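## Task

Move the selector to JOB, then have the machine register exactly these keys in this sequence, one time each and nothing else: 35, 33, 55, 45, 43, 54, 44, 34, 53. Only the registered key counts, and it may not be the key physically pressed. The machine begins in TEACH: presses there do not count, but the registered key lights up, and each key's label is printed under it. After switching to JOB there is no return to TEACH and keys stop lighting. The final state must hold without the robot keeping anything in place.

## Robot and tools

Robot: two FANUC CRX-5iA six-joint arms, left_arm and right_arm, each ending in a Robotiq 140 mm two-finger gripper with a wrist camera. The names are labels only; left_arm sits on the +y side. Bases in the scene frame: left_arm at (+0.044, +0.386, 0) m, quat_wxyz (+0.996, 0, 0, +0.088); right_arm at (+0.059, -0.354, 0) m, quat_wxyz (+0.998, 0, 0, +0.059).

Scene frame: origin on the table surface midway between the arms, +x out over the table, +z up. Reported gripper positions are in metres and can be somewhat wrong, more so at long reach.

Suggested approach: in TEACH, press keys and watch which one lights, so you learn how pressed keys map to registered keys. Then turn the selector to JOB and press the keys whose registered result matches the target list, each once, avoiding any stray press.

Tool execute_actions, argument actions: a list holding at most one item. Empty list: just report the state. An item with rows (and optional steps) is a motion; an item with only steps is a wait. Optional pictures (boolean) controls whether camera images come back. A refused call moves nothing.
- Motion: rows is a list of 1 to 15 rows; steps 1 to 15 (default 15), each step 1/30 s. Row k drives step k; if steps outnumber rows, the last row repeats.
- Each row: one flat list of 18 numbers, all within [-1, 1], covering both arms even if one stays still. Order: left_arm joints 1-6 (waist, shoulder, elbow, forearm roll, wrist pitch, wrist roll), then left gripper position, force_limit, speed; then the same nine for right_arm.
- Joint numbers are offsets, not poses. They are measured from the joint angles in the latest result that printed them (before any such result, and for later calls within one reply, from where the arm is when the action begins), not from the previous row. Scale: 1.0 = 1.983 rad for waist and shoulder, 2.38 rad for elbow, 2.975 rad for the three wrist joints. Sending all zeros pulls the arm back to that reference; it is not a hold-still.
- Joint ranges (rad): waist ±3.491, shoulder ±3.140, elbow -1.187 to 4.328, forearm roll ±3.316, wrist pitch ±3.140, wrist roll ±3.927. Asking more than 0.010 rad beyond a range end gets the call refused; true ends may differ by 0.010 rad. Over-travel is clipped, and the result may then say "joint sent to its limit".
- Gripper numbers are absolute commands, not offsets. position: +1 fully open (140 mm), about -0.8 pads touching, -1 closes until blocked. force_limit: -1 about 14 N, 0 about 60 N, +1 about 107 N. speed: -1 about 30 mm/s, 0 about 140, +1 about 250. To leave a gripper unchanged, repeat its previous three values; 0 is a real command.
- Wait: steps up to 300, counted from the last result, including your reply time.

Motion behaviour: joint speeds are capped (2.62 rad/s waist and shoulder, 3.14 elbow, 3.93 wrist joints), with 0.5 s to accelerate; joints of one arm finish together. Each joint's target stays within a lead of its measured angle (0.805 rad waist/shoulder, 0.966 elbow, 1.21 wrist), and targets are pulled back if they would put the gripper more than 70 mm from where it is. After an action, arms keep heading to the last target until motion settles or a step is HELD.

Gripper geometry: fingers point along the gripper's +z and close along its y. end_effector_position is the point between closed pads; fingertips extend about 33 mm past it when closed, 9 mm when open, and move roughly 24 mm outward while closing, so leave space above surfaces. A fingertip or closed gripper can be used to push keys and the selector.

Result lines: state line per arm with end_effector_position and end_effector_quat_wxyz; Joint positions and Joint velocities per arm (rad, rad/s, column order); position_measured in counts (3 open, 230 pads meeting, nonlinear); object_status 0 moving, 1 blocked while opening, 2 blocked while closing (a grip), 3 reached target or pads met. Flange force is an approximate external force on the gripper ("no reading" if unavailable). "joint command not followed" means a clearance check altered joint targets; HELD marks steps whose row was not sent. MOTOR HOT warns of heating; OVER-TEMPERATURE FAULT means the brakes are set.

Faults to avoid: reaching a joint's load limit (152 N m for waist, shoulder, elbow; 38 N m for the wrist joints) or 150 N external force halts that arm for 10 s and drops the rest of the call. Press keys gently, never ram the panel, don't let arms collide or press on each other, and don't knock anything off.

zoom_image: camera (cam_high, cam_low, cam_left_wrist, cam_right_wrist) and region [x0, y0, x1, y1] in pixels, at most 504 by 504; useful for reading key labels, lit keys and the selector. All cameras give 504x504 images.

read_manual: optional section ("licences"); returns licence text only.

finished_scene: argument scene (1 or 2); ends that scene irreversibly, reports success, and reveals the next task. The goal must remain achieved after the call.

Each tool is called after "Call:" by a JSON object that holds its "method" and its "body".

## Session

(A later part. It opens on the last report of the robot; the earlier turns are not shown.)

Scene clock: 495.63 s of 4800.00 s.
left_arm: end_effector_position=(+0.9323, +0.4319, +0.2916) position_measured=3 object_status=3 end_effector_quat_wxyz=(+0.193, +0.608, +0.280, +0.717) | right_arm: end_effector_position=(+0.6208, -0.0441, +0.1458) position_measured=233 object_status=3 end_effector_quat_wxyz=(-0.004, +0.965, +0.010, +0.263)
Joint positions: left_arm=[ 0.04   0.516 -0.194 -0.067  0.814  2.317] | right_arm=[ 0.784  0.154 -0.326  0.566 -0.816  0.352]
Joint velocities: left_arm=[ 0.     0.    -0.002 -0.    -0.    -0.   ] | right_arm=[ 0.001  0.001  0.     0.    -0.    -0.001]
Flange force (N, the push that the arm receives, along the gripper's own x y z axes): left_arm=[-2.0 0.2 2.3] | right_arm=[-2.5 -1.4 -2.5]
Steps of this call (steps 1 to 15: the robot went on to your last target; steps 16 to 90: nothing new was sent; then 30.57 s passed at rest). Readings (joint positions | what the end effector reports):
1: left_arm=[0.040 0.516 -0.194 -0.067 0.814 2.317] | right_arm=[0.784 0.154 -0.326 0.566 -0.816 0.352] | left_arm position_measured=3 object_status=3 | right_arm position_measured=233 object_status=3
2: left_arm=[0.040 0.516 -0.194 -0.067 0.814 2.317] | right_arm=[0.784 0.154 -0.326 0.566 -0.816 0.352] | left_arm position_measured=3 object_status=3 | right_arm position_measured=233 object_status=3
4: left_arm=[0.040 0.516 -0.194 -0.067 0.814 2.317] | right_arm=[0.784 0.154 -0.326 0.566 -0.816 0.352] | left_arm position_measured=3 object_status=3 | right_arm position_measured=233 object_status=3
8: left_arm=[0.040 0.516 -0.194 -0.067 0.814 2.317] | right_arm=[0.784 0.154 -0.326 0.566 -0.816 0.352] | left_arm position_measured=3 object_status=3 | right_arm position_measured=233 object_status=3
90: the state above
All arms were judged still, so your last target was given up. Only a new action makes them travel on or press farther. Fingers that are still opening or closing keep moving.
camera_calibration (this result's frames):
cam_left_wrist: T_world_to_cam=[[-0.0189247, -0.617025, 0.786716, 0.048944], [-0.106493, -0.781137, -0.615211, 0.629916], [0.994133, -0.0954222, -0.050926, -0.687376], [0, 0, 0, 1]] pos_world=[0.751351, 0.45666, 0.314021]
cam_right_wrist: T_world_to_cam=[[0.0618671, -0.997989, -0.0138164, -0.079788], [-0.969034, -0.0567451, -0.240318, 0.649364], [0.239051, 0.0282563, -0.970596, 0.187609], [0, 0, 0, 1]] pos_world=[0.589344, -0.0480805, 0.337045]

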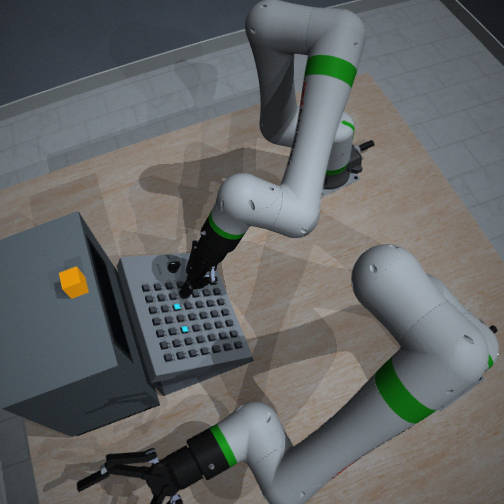

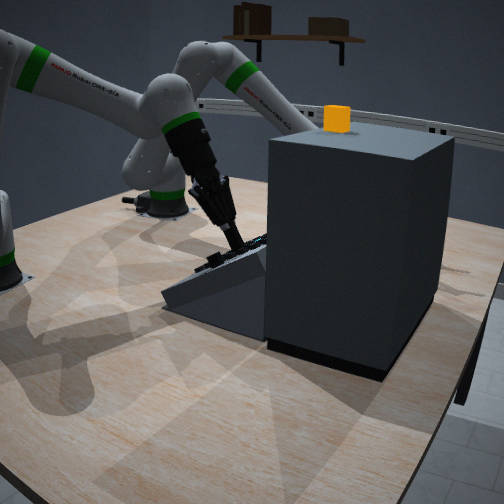

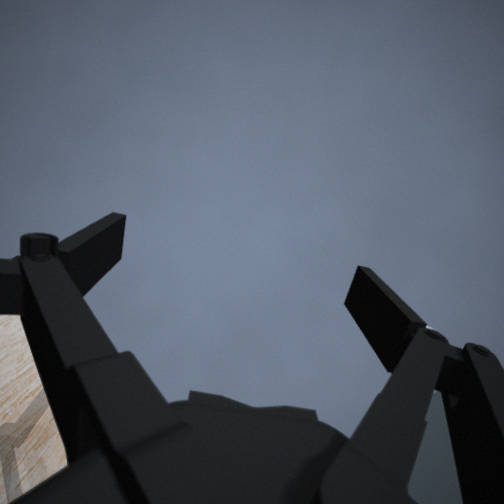

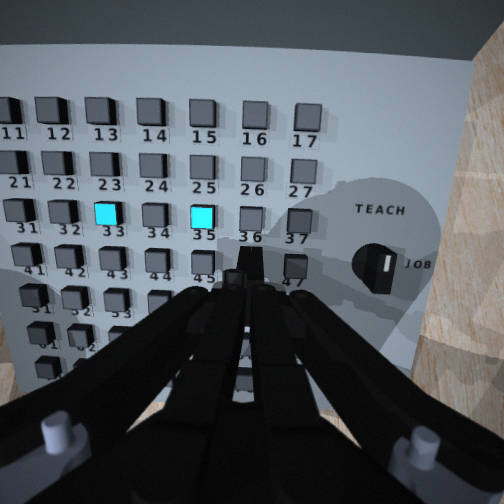

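Call:
{"method": "execute_actions", "body": {"actions": [{"rows": [[0,0,0,0,0,0,1,0,0,0.00425,-0.00742,0.00147,-0.0024,-0.00652,0.00159,-1,0,0.5],[0,0,0,0,0,0,1,0,0,0.00425,-0.00742,0.00147,-0.0024,-0.00652,0.00159,-1,0,0.5],[0,0,0,0,0,0,1,0,0,0.00425,-0.00742,0.00147,-0.0024,-0.00652,0.00159,-1,0,0.5],[0,0,0,0,0,0,1,0,0,0.00425,-0.00742,0.00147,-0.0024,-0.00652,0.00159,-1,0,0.5],[0,0,0,0,0,0,1,0,0,0.05192,-0.04806,-0.07822,0.02296,0.00831,-0.05816,-1,0,0.5]], "steps": 15}], "pictures": false}}

Call:
{"method": "execute_actions", "body": {"actions": [{"steps": 9}], "pictures": true}}

Call:
{"method": "execute_actions", "body": {"actions": [{"rows": [[0,0,0,0,0,0,1,0,0,-0.00485,0.00728,-0.00163,0.00342,0.00653,-0.00224,-1,0,0.5]], "steps": 12}]}}

Scene clock: 519.30 s of 4800.00 s.
left_arm: end_effector_position=(+0.9323, +0.4319, +0.2916) position_measured=3 object_status=3 end_effector_quat_wxyz=(+0.193, +0.608, +0.280, +0.717) | right_arm: end_effector_position=(+0.5572, -0.0452, +0.1194) position_measured=233 object_status=3 end_effector_quat_wxyz=(-0.004, +0.965, +0.010, +0.262)
Joint positions: left_arm=[ 0.04   0.516 -0.194 -0.067  0.814  2.317] | right_arm=[ 0.887  0.059 -0.511  0.633 -0.792  0.18 ]
Joint velocities: left_arm=[-0.    -0.    -0.001 -0.     0.001  0.   ] | right_arm=[ 0.038 -0.031 -0.076  0.03   0.019 -0.072]
Flange force (N, the push that the arm receives, along the gripper's own x y z axes): left_arm=[-3.0 -0.1 0.1] | right_arm=[-16.5 0.0 0.8]
Steps of this call (steps 1 to 90: nothing new was sent; then 20.17 s passed at rest; steps 91 to 105: all 15 steps of this action). Readings (joint positions | what the end effector reports):
91: left_arm=[0.040 0.516 -0.194 -0.067 0.814 2.317] | right_arm=[0.784 0.154 -0.326 0.566 -0.816 0.352] | left_arm position_measured=3 object_status=3 | right_arm position_measured=233 object_status=3
92: left_arm=[0.040 0.516 -0.194 -0.067 0.814 2.317] | right_arm=[0.786 0.151 -0.326 0.564 -0.821 0.352] | left_arm position_measured=3 object_status=3 | right_arm position_measured=233 object_status=3
94: left_arm=[0.040 0.516 -0.194 -0.067 0.814 2.317] | right_arm=[0.791 0.142 -0.323 0.560 -0.832 0.355] | left_arm position_measured=3 object_status=3 | right_arm position_measured=233 object_status=3
98: left_arm=[0.040 0.516 -0.194 -0.067 0.814 2.317] | right_arm=[0.811 0.123 -0.358 0.574 -0.827 0.323] | left_arm position_measured=3 object_status=3 | right_arm position_measured=233 object_status=3
105: the state above

Scene clock: 519.60 s of 4800.00 s.
left_arm: end_effector_position=(+0.9323, +0.4319, +0.2916) position_measured=3 object_status=3 end_effector_quat_wxyz=(+0.193, +0.608, +0.280, +0.717) | right_arm: end_effector_position=(+0.5568, -0.0452, +0.1191) position_measured=233 object_status=3 end_effector_quat_wxyz=(-0.004, +0.965, +0.010, +0.262)
Joint positions: left_arm=[ 0.04   0.516 -0.194 -0.067  0.814  2.317] | right_arm=[ 0.887  0.059 -0.513  0.634 -0.791  0.179]
Joint velocities: left_arm=[-0.  0.  0. -0.  0. -0.] | right_arm=[-0.001  0.001 -0.     0.     0.001 -0.001]
Flange force (N, the push that the arm receives, along the gripper's own x y z axes): left_arm=[-2.1 -1.4 -1.6] | right_arm=[-1.9 -2.6 -1.1]
Steps of this call (steps 1 to 9: the robot went on to your last target). Readings (joint positions | what the end effector reports):
1: left_arm=[0.040 0.516 -0.194 -0.067 0.814 2.317] | right_arm=[0.887 0.059 -0.512 0.634 -0.791 0.179] | left_arm position_measured=3 object_status=3 | right_arm position_measured=233 object_status=3
2: left_arm=[0.040 0.516 -0.194 -0.067 0.814 2.317] | right_arm=[0.887 0.059 -0.512 0.634 -0.791 0.179] | left_arm position_measured=3 object_status=3 | right_arm position_measured=233 object_status=3
4: left_arm=[0.040 0.516 -0.194 -0.067 0.814 2.317] | right_arm=[0.887 0.059 -0.512 0.634 -0.791 0.179] | left_arm position_measured=3 object_status=3 | right_arm position_measured=233 object_status=3
8: left_arm=[0.040 0.516 -0.194 -0.067 0.814 2.317] | right_arm=[0.887 0.059 -0.513 0.634 -0.791 0.179] | left_arm position_measured=3 object_status=3 | right_arm position_measured=233 object_status=3
9: the state above
camera_calibration (this result's frames):
cam_left_wrist: T_world_to_cam=[[-0.0189242, -0.617025, 0.786716, 0.0489439], [-0.106493, -0.781137, -0.615211, 0.629916], [0.994133, -0.095422, -0.0509263, -0.687376], [0, 0, 0, 1]] pos_world=[0.751351, 0.45666, 0.314021]
cam_right_wrist: T_world_to_cam=[[0.0619457, -0.997983, -0.0138653, -0.0773418], [-0.969102, -0.0568182, -0.240029, 0.580837], [0.238757, 0.0283056, -0.970667, 0.177224], [0, 0, 0, 1]] pos_world=[0.525367, -0.0492002, 0.310371]

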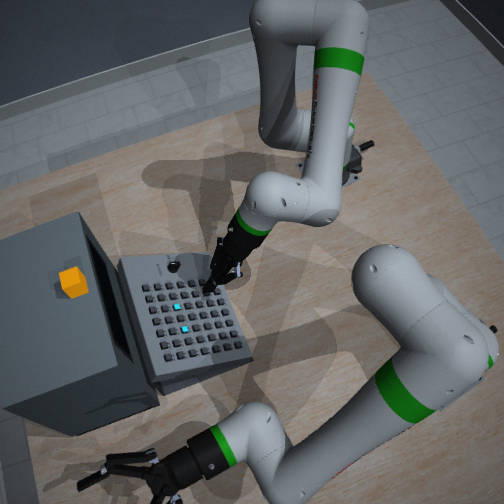

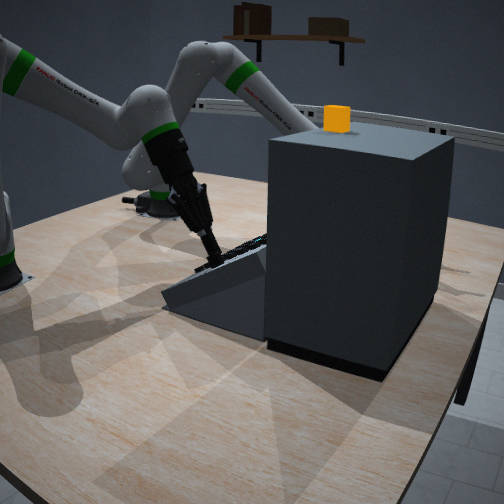

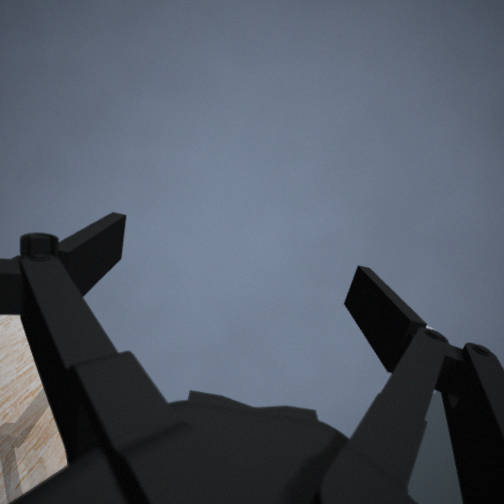

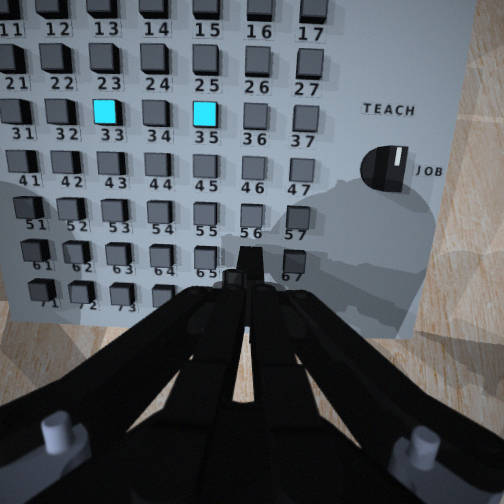

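Scene clock: 520.00 s of 4800.00 s.
left_arm: end_effector_position=(+0.9323, +0.4319, +0.2916) position_measured=3 object_status=3 end_effector_quat_wxyz=(+0.193, +0.608, +0.280, +0.717) | right_arm: end_effector_position=(+0.5610, -0.0451, +0.1123) position_measured=233 object_status=3 end_effector_quat_wxyz=(-0.004, +0.965, +0.010, +0.263)
Joint positions: left_arm=[ 0.04   0.516 -0.194 -0.067  0.814  2.317] | right_arm=[ 0.878  0.073 -0.516  0.644 -0.772  0.172]
Joint velocities: left_arm=[ 0.    -0.     0.002  0.    -0.001  0.001] | right_arm=[ 0.     0.001  0.001  0.     0.    -0.   ]
Flange force (N, the push that the arm receives, along the gripper's own x y z axes): left_arm=[-2.5 -3.2 5.3] | right_arm=[-3.2 -2.1 -5.3]
Steps of this call (steps 1 to 12: all 12 steps of this action). Readings (joint positions | what the end effector reports):
1: left_arm=[0.040 0.516 -0.194 -0.067 0.814 2.317] | right_arm=[0.887 0.059 -0.513 0.634 -0.791 0.178] | left_arm position_measured=3 object_status=3 | right_arm position_measured=233 object_status=3
2: left_arm=[0.040 0.516 -0.194 -0.067 0.814 2.317] | right_arm=[0.885 0.062 -0.513 0.637 -0.785 0.177] | left_arm position_measured=3 object_status=3 | right_arm position_measured=233 object_status=3
4: left_arm=[0.040 0.516 -0.194 -0.067 0.814 2.317] | right_arm=[0.879 0.071 -0.516 0.642 -0.775 0.173] | left_arm position_measured=3 object_status=3 | right_arm position_measured=233 object_status=3
8: left_arm=[0.040 0.516 -0.194 -0.067 0.814 2.317] | right_arm=[0.878 0.073 -0.516 0.644 -0.772 0.172] | left_arm position_measured=3 object_status=3 | right_arm position_measured=233 object_status=3
12: the state above
camera_calibration (this result's frames):
cam_left_wrist: T_world_to_cam=[[-0.0189245, -0.617025, 0.786716, 0.048944], [-0.106493, -0.781137, -0.615211, 0.629916], [0.994133, -0.0954223, -0.0509263, -0.687376], [0, 0, 0, 1]] pos_world=[0.751351, 0.45666, 0.314021]
cam_right_wrist: T_world_to_cam=[[0.0619074, -0.997986, -0.0138141, -0.0775091], [-0.969033, -0.056785, -0.240312, 0.583233], [0.239043, 0.0282634, -0.970597, 0.169466], [0, 0, 0, 1]] pos_world=[0.529461, -0.0490238, 0.30357]

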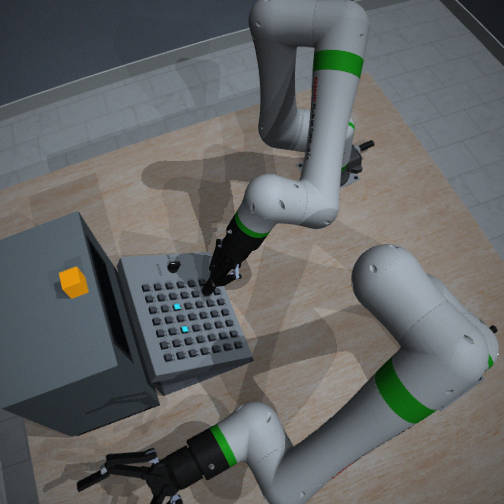

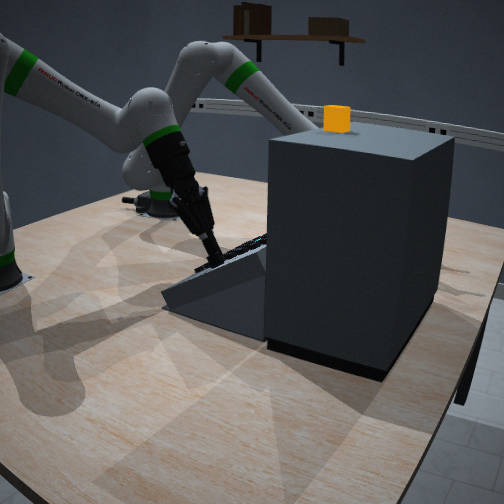

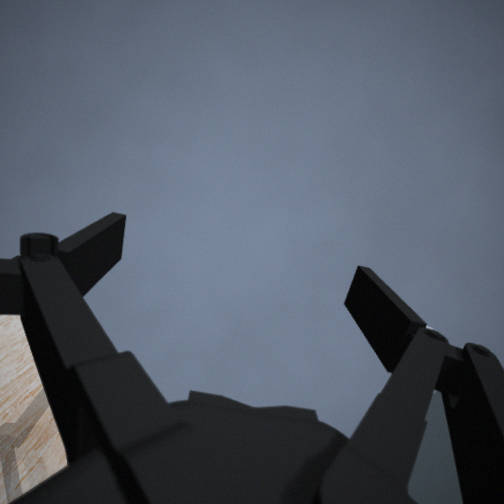

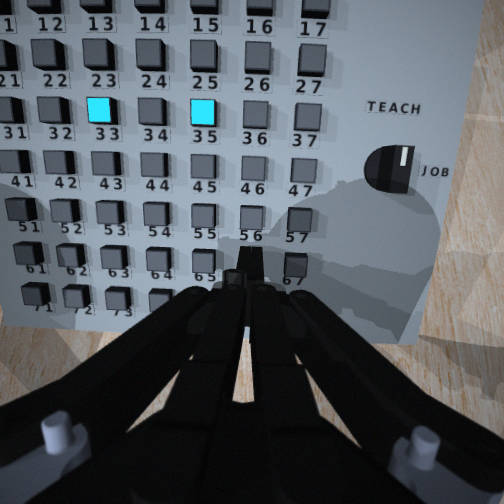

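Call:
{"method": "execute_actions", "body": {"actions": [{"rows": [[0,0,0,0,0,0,1,0,0,-0.00024,0.00036,-0.00008,0.00017,0.00033,-0.00011,-1,0,0.5]], "steps": 6}]}}

Call:
{"method": "execute_actions", "body": {"actions": [{"rows": [[0,0,0,0,0,0,1,0,0,-0.00021,0.00032,-0.00007,0.00015,0.00029,-0.0001,-1,0,0.5]], "steps": 6}]}}

Call:
{"method": "execute_actions", "body": {"actions": [{"rows": [[0,0,0,0,0,0,1,0,0,-0.00021,0.00032,-0.00007,0.00015,0.00029,-0.0001,-1,0,0.5]], "steps": 6}]}}

Scene clock: 529.23 s of 4800.00 s.
left_arm: end_effector_position=(+0.9323, +0.4319, +0.2916) position_measured=3 object_status=3 end_effector_quat_wxyz=(+0.193, +0.608, +0.280, +0.717) | right_arm: end_effector_position=(+0.5612, -0.0451, +0.1120) position_measured=233 object_status=3 end_effector_quat_wxyz=(-0.004, +0.965, +0.010, +0.263)
Joint positions: left_arm=[ 0.04   0.516 -0.194 -0.067  0.814  2.317] | right_arm=[ 0.877  0.074 -0.517  0.645 -0.771  0.172]
Joint velocities: left_arm=[-0.001  0.001 -0.     0.     0.     0.   ] | right_arm=[-0.002  0.    -0.     0.001  0.001  0.   ]
Flange force (N, the push that the arm receives, along the gripper's own x y z axes): left_arm=[-3.6 -1.7 1.8] | right_arm=[-5.4 2.0 -3.0]
Steps of this call (steps 1 to 15: the robot went on to your last target; steps 16 to 90: nothing new was sent; then 6.03 s passed at rest; steps 91 to 96: all 6 steps of this action). Readings (joint positions | what the end effector reports):
91: left_arm=[0.040 0.516 -0.194 -0.067 0.814 2.317] | right_arm=[0.877 0.073 -0.516 0.644 -0.772 0.172] | left_arm position_measured=3 object_status=3 | right_arm position_measured=233 object_status=3
92: left_arm=[0.040 0.516 -0.194 -0.067 0.814 2.317] | right_arm=[0.877 0.074 -0.516 0.644 -0.772 0.172] | left_arm position_measured=3 object_status=3 | right_arm position_measured=233 object_status=3
94: left_arm=[0.040 0.516 -0.194 -0.067 0.814 2.317] | right_arm=[0.877 0.074 -0.517 0.644 -0.771 0.172] | left_arm position_measured=3 object_status=3 | right_arm position_measured=233 object_status=3
96: the state above
camera_calibration (this result's frames):
cam_left_wrist: T_world_to_cam=[[-0.0189244, -0.617025, 0.786716, 0.0489439], [-0.106493, -0.781137, -0.615211, 0.629916], [0.994133, -0.0954224, -0.0509264, -0.687376], [0, 0, 0, 1]] pos_world=[0.751351, 0.456659, 0.314021]
cam_right_wrist: T_world_to_cam=[[0.0618721, -0.997989, -0.0137618, -0.0775322], [-0.969039, -0.0567637, -0.240295, 0.58334], [0.239031, 0.0282033, -0.970602, 0.169097], [0, 0, 0, 1]] pos_world=[0.529657, -0.0490328, 0.303233]

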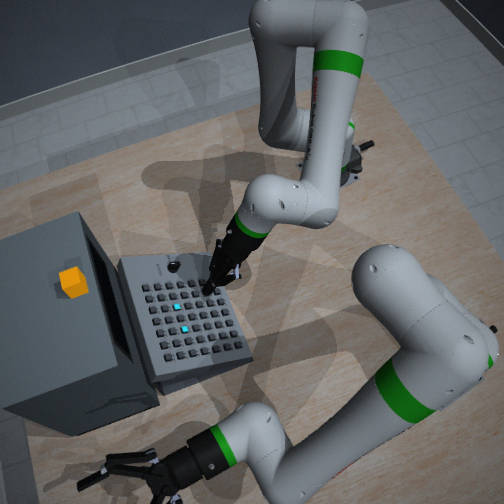

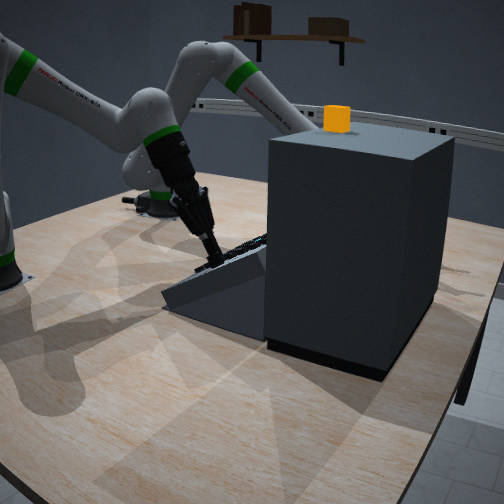

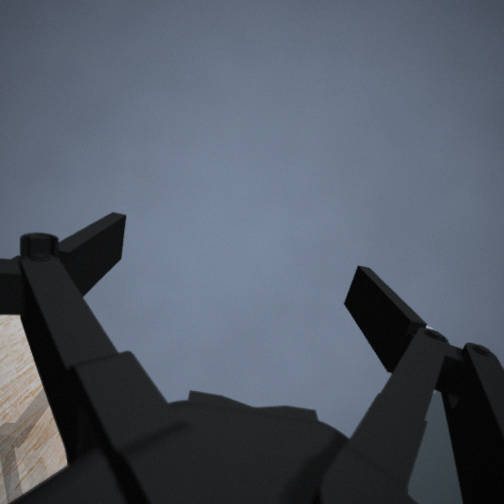

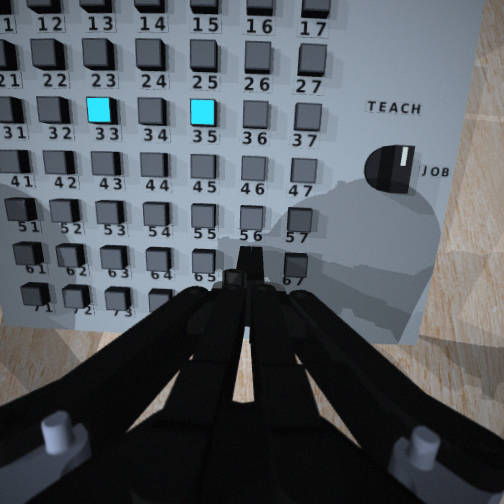

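Scene clock: 529.43 s of 4800.00 s.
left_arm: end_effector_position=(+0.9323, +0.4319, +0.2916) position_measured=3 object_status=3 end_effector_quat_wxyz=(+0.193, +0.608, +0.280, +0.717) | right_arm: end_effector_position=(+0.5613, -0.0451, +0.1117) position_measured=233 object_status=3 end_effector_quat_wxyz=(-0.004, +0.965, +0.010, +0.263)
Joint positions: left_arm=[ 0.04   0.516 -0.194 -0.067  0.814  2.317] | right_arm=[ 0.877  0.075 -0.517  0.645 -0.77   0.171]
Joint velocities: left_arm=[ 0.     0.001  0.001  0.    -0.     0.   ] | right_arm=[ 0.001 -0.001  0.001  0.     0.     0.001]
Flange force (N, the push that the arm receives, along the gripper's own x y z axes): left_arm=[-1.0 -1.4 -0.6] | right_arm=[-5.5 0.1 -4.0]
Steps of this call (steps 1 to 6: all 6 steps of this action). Readings (joint positions | what the end effector reports):
1: left_arm=[0.040 0.516 -0.194 -0.067 0.814 2.317] | right_arm=[0.877 0.074 -0.517 0.645 -0.771 0.172] | left_arm position_measured=3 object_status=3 | right_arm position_measured=233 object_status=3
2: left_arm=[0.040 0.516 -0.194 -0.067 0.814 2.317] | right_arm=[0.877 0.074 -0.517 0.645 -0.771 0.171] | left_arm position_measured=3 object_status=3 | right_arm position_measured=233 object_status=3
4: left_arm=[0.040 0.516 -0.194 -0.067 0.814 2.317] | right_arm=[0.877 0.074 -0.517 0.645 -0.770 0.171] | left_arm position_measured=3 object_status=3 | right_arm position_measured=233 object_status=3
6: the state above
camera_calibration (this result's frames):
cam_left_wrist: T_world_to_cam=[[-0.0189246, -0.617025, 0.786716, 0.048944], [-0.106493, -0.781137, -0.615211, 0.629916], [0.994133, -0.0954223, -0.0509261, -0.687376], [0, 0, 0, 1]] pos_world=[0.751351, 0.45666, 0.314021]
cam_right_wrist: T_world_to_cam=[[0.0618719, -0.997989, -0.0137677, -0.0775387], [-0.969038, -0.056762, -0.240298, 0.583439], [0.239034, 0.0282091, -0.970601, 0.168769], [0, 0, 0, 1]] pos_world=[0.52983, -0.0490264, 0.302939]

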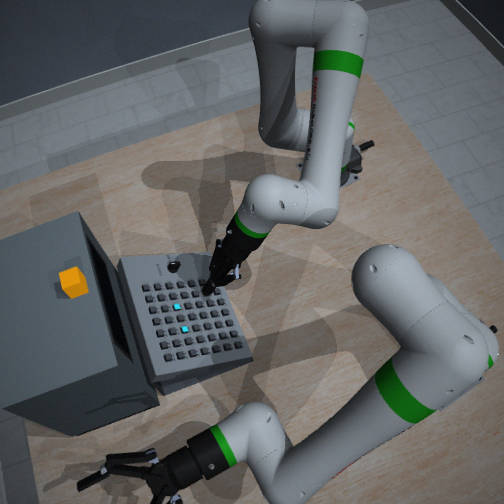

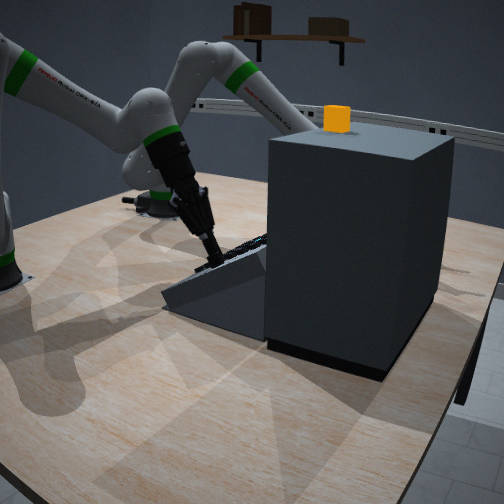

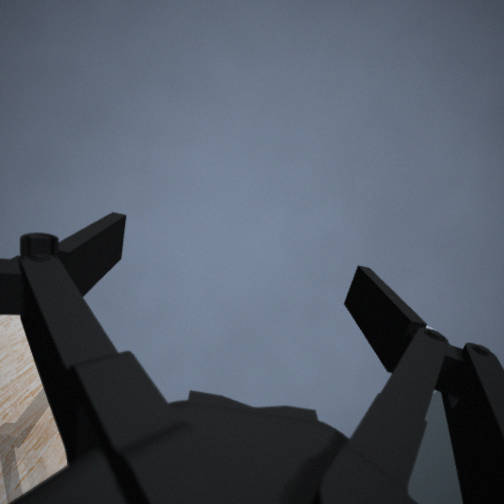

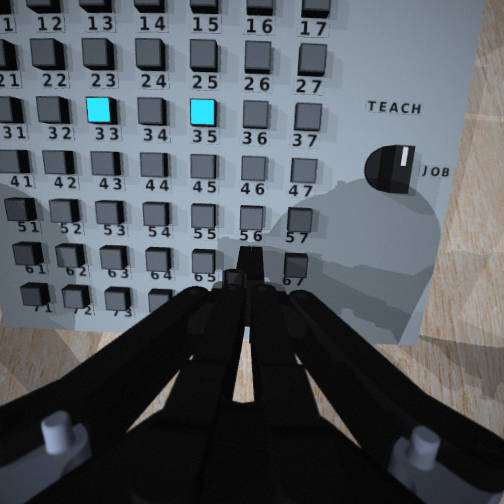

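Scene clock: 529.63 s of 4800.00 s.
left_arm: end_effector_position=(+0.9323, +0.4319, +0.2916) position_measured=3 object_status=3 end_effector_quat_wxyz=(+0.193, +0.608, +0.280, +0.717) | right_arm: end_effector_position=(+0.5615, -0.0451, +0.1114) position_measured=233 object_status=3 end_effector_quat_wxyz=(-0.004, +0.965, +0.010, +0.263)
Joint positions: left_arm=[ 0.04   0.516 -0.194 -0.067  0.814  2.317] | right_arm=[ 0.876  0.075 -0.517  0.645 -0.769  0.171]
Joint velocities: left_arm=[ 0.    -0.     0.001 -0.     0.002 -0.   ] | right_arm=[-0.     0.     0.001  0.     0.001  0.   ]
Flange force (N, the push that the arm receives, along the gripper's own x y z axes): left_arm=[-0.5 -3.2 4.1] | right_arm=[-0.2 -4.9 -1.8]
Steps of this call (steps 1 to 6: all 6 steps of this action). Readings (joint positions | what the end effector reports):
1: left_arm=[0.040 0.516 -0.194 -0.067 0.814 2.317] | right_arm=[0.877 0.075 -0.517 0.645 -0.770 0.171] | left_arm position_measured=3 object_status=3 | right_arm position_measured=233 object_status=3
2: left_arm=[0.040 0.516 -0.194 -0.067 0.814 2.317] | right_arm=[0.876 0.075 -0.517 0.645 -0.770 0.171] | left_arm position_measured=3 object_status=3 | right_arm position_measured=233 object_status=3
4: left_arm=[0.040 0.516 -0.194 -0.067 0.814 2.317] | right_arm=[0.876 0.075 -0.517 0.645 -0.769 0.171] | left_arm position_measured=3 object_status=3 | right_arm position_measured=233 object_status=3
6: the state above
camera_calibration (this result's frames):
cam_left_wrist: T_world_to_cam=[[-0.0189246, -0.617025, 0.786716, 0.048944], [-0.106493, -0.781137, -0.615211, 0.629916], [0.994133, -0.0954225, -0.0509262, -0.687376], [0, 0, 0, 1]] pos_world=[0.751351, 0.456659, 0.314021]
cam_right_wrist: T_world_to_cam=[[0.0618742, -0.997989, -0.0137771, -0.0775446], [-0.969037, -0.0567619, -0.240301, 0.583536], [0.239036, 0.028219, -0.970601, 0.168441], [0, 0, 0, 1]] pos_world=[0.530003, -0.0490192, 0.302645]

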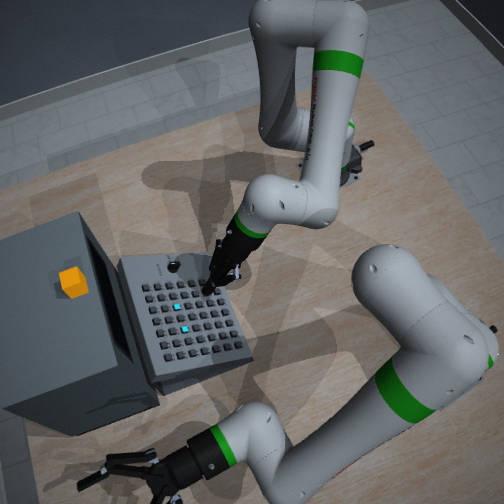

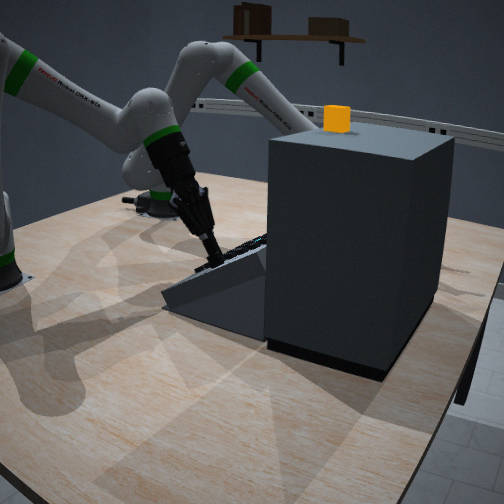

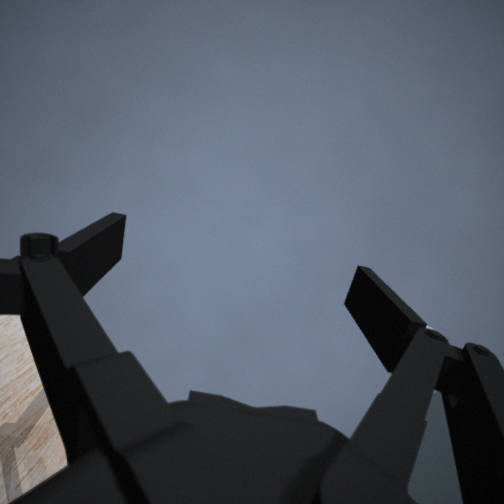

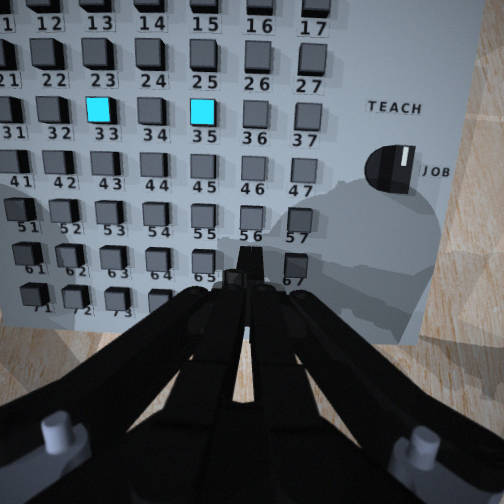

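Call:
{"method": "execute_actions", "body": {"actions": [{"rows": [[0,0,0,0,0,0,1,0,0,-0.00018,0.00027,-0.00006,0.00013,0.00024,-0.00008,-1,0,0.5]], "steps": 6}]}}

Call:
{"method": "execute_actions", "body": {"actions": [{"rows": [[0,0,0,0,0,0,1,0,0,-0.00018,0.00027,-0.00006,0.00013,0.00024,-0.00008,-1,0,0.5]], "steps": 6}]}}

Call:
{"method": "execute_actions", "body": {"actions": [{"rows": [[0,0,0,0,0,0,1,0,0,-0.00018,0.00027,-0.00006,0.00013,0.00024,-0.00008,-1,0,0.5]], "steps": 6}]}}

Scene clock: 539.20 s of 4800.00 s.
left_arm: end_effector_position=(+0.9323, +0.4319, +0.2916) position_measured=3 object_status=3 end_effector_quat_wxyz=(+0.193, +0.608, +0.280, +0.717) | right_arm: end_effector_position=(+0.5617, -0.0451, +0.1112) position_measured=233 object_status=3 end_effector_quat_wxyz=(-0.004, +0.965, +0.010, +0.263)
Joint positions: left_arm=[ 0.04   0.516 -0.194 -0.067  0.814  2.317] | right_arm=[ 0.876  0.076 -0.517  0.646 -0.769  0.171]
Joint velocities: left_arm=[ 0.001  0.     0.001  0.     0.    -0.001] | right_arm=[-0.     0.     0.    -0.     0.001 -0.   ]
Flange force (N, the push that the arm receives, along the gripper's own x y z axes): left_arm=[-4.8 -3.6 7.4] | right_arm=[-1.9 0.6 -4.7]
Steps of this call (steps 1 to 15: the robot went on to your last target; steps 16 to 90: nothing new was sent; then 6.37 s passed at rest; steps 91 to 96: all 6 steps of this action). Readings (joint positions | what the end effector reports):
91: left_arm=[0.040 0.516 -0.194 -0.067 0.814 2.317] | right_arm=[0.876 0.075 -0.517 0.645 -0.769 0.171] | left_arm position_measured=3 object_status=3 | right_arm position_measured=233 object_status=3
92: left_arm=[0.040 0.516 -0.194 -0.067 0.814 2.317] | right_arm=[0.876 0.075 -0.517 0.646 -0.769 0.171] | left_arm position_measured=3 object_status=3 | right_arm position_measured=233 object_status=3
94: left_arm=[0.040 0.516 -0.194 -0.067 0.814 2.317] | right_arm=[0.876 0.076 -0.517 0.646 -0.769 0.171] | left_arm position_measured=3 object_status=3 | right_arm position_measured=233 object_status=3
96: the state above
camera_calibration (this result's frames):
cam_left_wrist: T_world_to_cam=[[-0.0189246, -0.617025, 0.786716, 0.0489439], [-0.106493, -0.781137, -0.615211, 0.629916], [0.994133, -0.0954222, -0.050926, -0.687376], [0, 0, 0, 1]] pos_world=[0.751351, 0.45666, 0.314021]
cam_right_wrist: T_world_to_cam=[[0.0618875, -0.997988, -0.0137645, -0.0775621], [-0.969035, -0.0567777, -0.240306, 0.583619], [0.239041, 0.0282102, -0.9706, 0.168162], [0, 0, 0, 1]] pos_world=[0.53015, -0.0490135, 0.302398]

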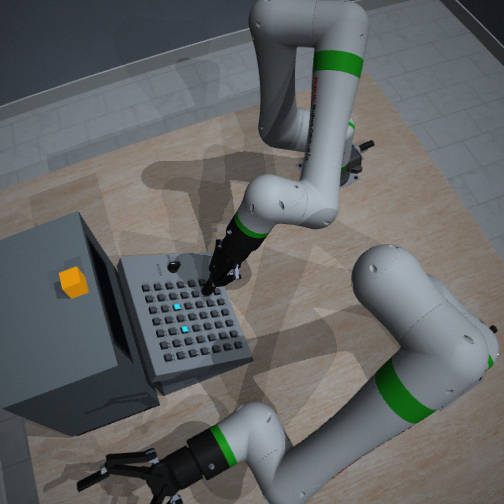

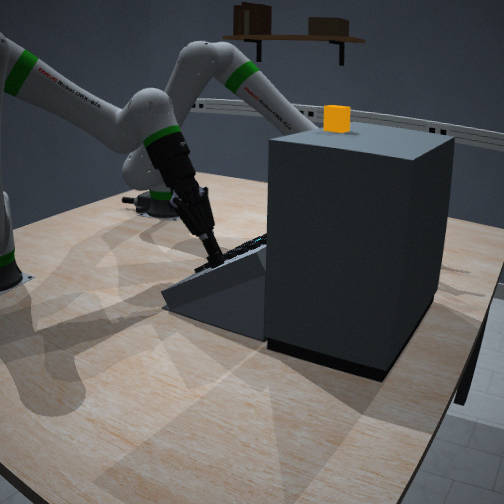

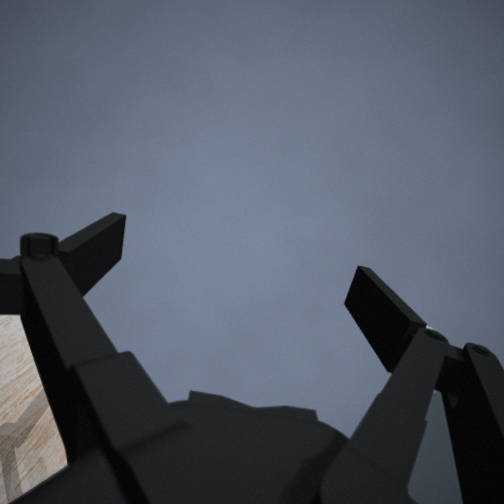

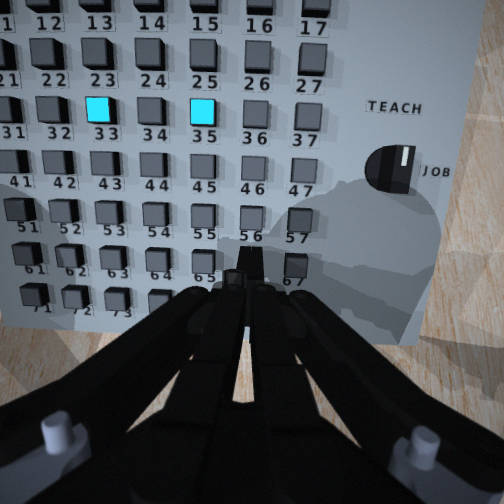

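Scene clock: 539.40 s of 4800.00 s.
left_arm: end_effector_position=(+0.9323, +0.4319, +0.2916) position_measured=3 object_status=3 end_effector_quat_wxyz=(+0.193, +0.608, +0.280, +0.717) | right_arm: end_effector_position=(+0.5618, -0.0451, +0.1109) position_measured=233 object_status=3 end_effector_quat_wxyz=(-0.004, +0.965, +0.010, +0.263)
Joint positions: left_arm=[ 0.04   0.516 -0.194 -0.067  0.814  2.317] | right_arm=[ 0.876  0.076 -0.517  0.646 -0.768  0.171]
Joint velocities: left_arm=[-0.    -0.     0.     0.    -0.001  0.   ] | right_arm=[-0.    -0.    -0.001  0.     0.001 -0.001]
Flange force (N, the push that the arm receives, along the gripper's own x y z axes): left_arm=[-0.5 -0.7 0.7] | right_arm=[-5.3 1.0 -4.3]
Steps of this call (steps 1 to 6: all 6 steps of this action). Readings (joint positions | what the end effector reports):
1: left_arm=[0.040 0.516 -0.194 -0.067 0.814 2.317] | right_arm=[0.876 0.076 -0.517 0.646 -0.769 0.171] | left_arm position_measured=3 object_status=3 | right_arm position_measured=233 object_status=3
2: left_arm=[0.040 0.516 -0.194 -0.067 0.814 2.317] | right_arm=[0.876 0.076 -0.517 0.646 -0.768 0.171] | left_arm position_measured=3 object_status=3 | right_arm position_measured=233 object_status=3
4: left_arm=[0.040 0.516 -0.194 -0.067 0.814 2.317] | right_arm=[0.876 0.076 -0.517 0.646 -0.768 0.171] | left_arm position_measured=3 object_status=3 | right_arm position_measured=233 object_status=3
6: the state above
camera_calibration (this result's frames):
cam_left_wrist: T_world_to_cam=[[-0.0189246, -0.617025, 0.786716, 0.048944], [-0.106493, -0.781137, -0.615211, 0.629916], [0.994133, -0.0954224, -0.0509261, -0.687376], [0, 0, 0, 1]] pos_world=[0.751351, 0.456659, 0.314021]
cam_right_wrist: T_world_to_cam=[[0.061898, -0.997988, -0.0137511, -0.07758], [-0.969033, -0.0567909, -0.24031, 0.583702], [0.239046, 0.0282, -0.970599, 0.167884], [0, 0, 0, 1]] pos_world=[0.530296, -0.0490092, 0.30215]

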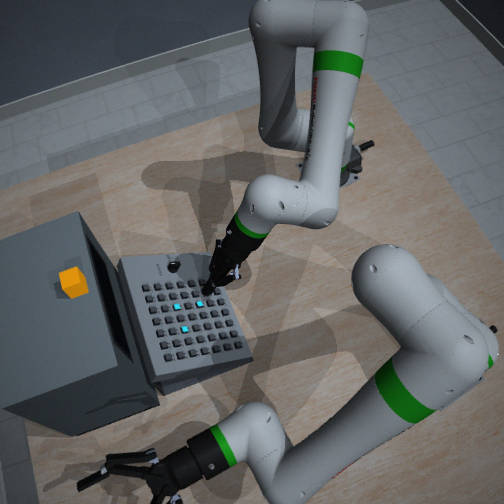

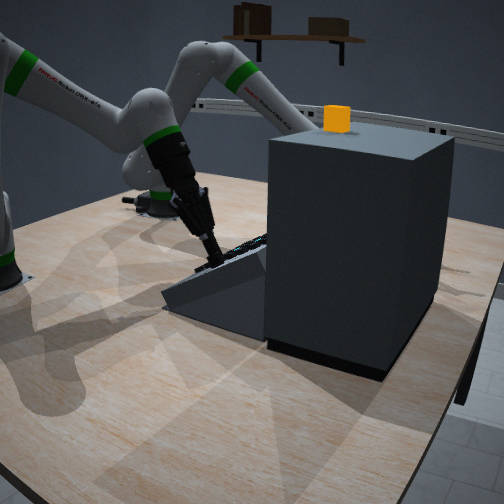

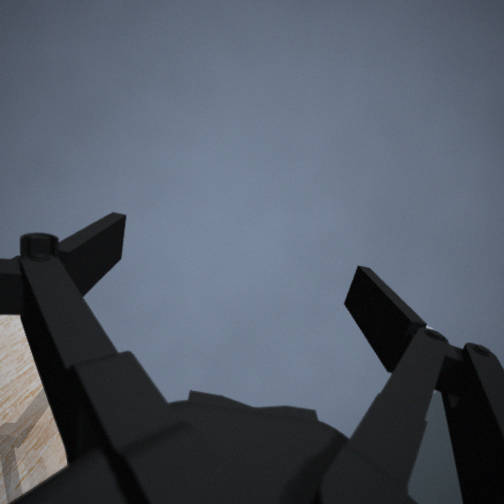

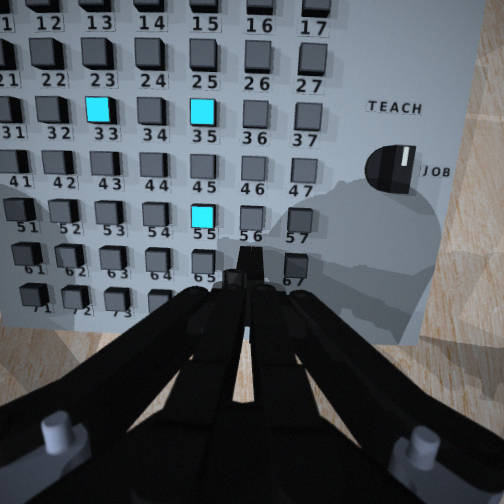

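Scene clock: 539.60 s of 4800.00 s.
left_arm: end_effector_position=(+0.9323, +0.4319, +0.2916) position_measured=3 object_status=3 end_effector_quat_wxyz=(+0.193, +0.608, +0.280, +0.717) | right_arm: end_effector_position=(+0.5619, -0.0451, +0.1107) position_measured=233 object_status=3 end_effector_quat_wxyz=(-0.004, +0.965, +0.010, +0.263)
Joint positions: left_arm=[ 0.04   0.516 -0.194 -0.067  0.814  2.317] | right_arm=[ 0.875  0.077 -0.517  0.647 -0.767  0.17 ]
Joint velocities: left_arm=[-0.    -0.     0.001  0.     0.    -0.   ] | right_arm=[ 0.001  0.     0.001  0.     0.    -0.   ]
Flange force (N, the push that the arm receives, along the gripper's own x y z axes): left_arm=[-2.2 0.4 2.0] | right_arm=[-3.3 -1.4 -4.2]
Steps of this call (steps 1 to 6: all 6 steps of this action). Readings (joint positions | what the end effector reports):
1: left_arm=[0.040 0.516 -0.194 -0.067 0.814 2.317] | right_arm=[0.876 0.076 -0.517 0.646 -0.768 0.171] | left_arm position_measured=3 object_status=3 | right_arm position_measured=233 object_status=3
2: left_arm=[0.040 0.516 -0.194 -0.067 0.814 2.317] | right_arm=[0.875 0.076 -0.517 0.646 -0.768 0.170] | left_arm position_measured=3 object_status=3 | right_arm position_measured=233 object_status=3
4: left_arm=[0.040 0.516 -0.194 -0.067 0.814 2.317] | right_arm=[0.875 0.077 -0.517 0.646 -0.767 0.170] | left_arm position_measured=3 object_status=3 | right_arm position_measured=233 object_status=3
6: the state above
camera_calibration (this result's frames):
cam_left_wrist: T_world_to_cam=[[-0.0189245, -0.617025, 0.786716, 0.048944], [-0.106493, -0.781137, -0.615211, 0.629916], [0.994133, -0.0954223, -0.0509262, -0.687376], [0, 0, 0, 1]] pos_world=[0.751351, 0.45666, 0.314021]
cam_right_wrist: T_world_to_cam=[[0.0619084, -0.997987, -0.0137378, -0.0775981], [-0.969032, -0.0568041, -0.240314, 0.583784], [0.23905, 0.0281899, -0.970598, 0.167606], [0, 0, 0, 1]] pos_world=[0.530443, -0.0490053, 0.301903]

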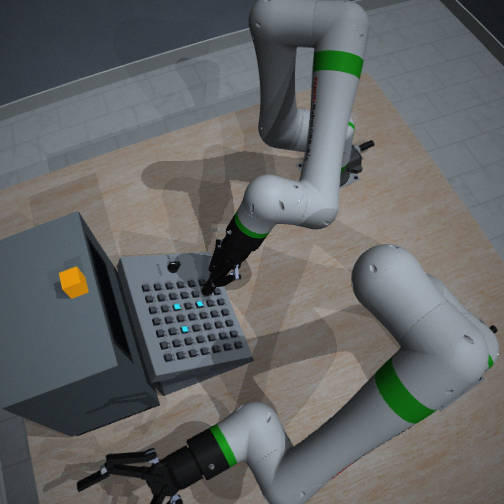

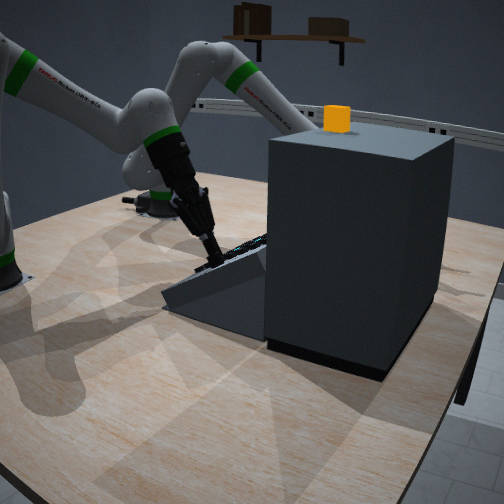

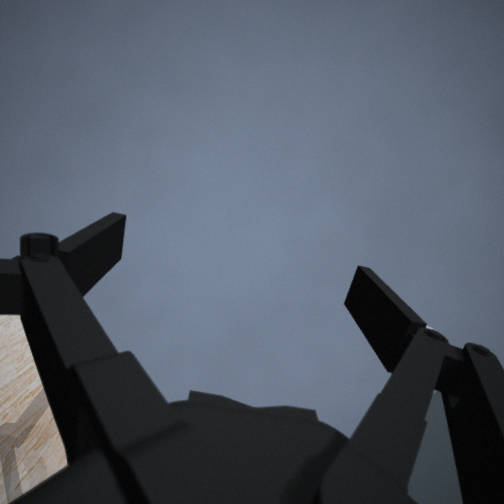

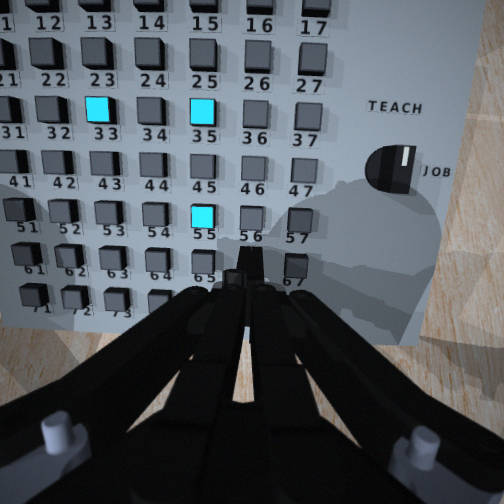

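Call:
{"method": "zoom_image", "body": {"camera": "cam_right_wrist", "region": [280, 120, 460, 240]}}

Region (280, 120, 460, 240) of cam_right_wrist's 504x504 image, scaled by 2.800, with more detail than that image has.

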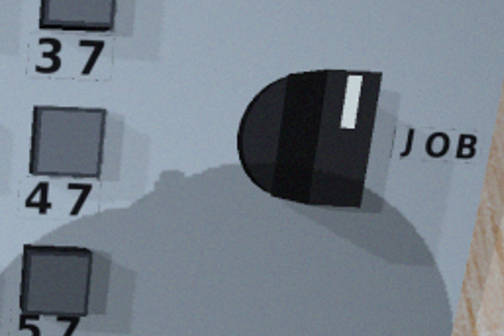

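Call:
{"method": "zoom_image", "body": {"camera": "cam_right_wrist", "region": [340, 85, 470, 205]}}

Region (340, 85, 470, 205) of cam_right_wrist's 504x504 image, scaled by 3.877, with more detail than that image has; it fills the top 465 rows of this view, and the rest is white.

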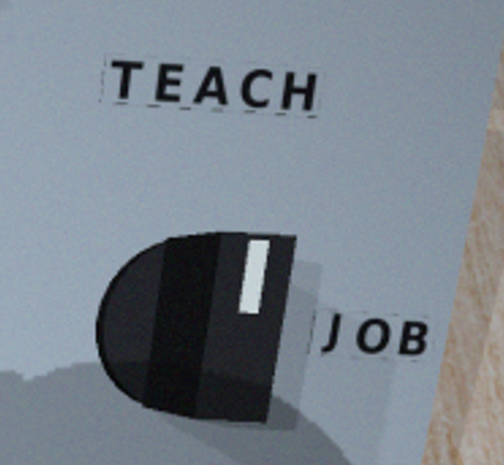

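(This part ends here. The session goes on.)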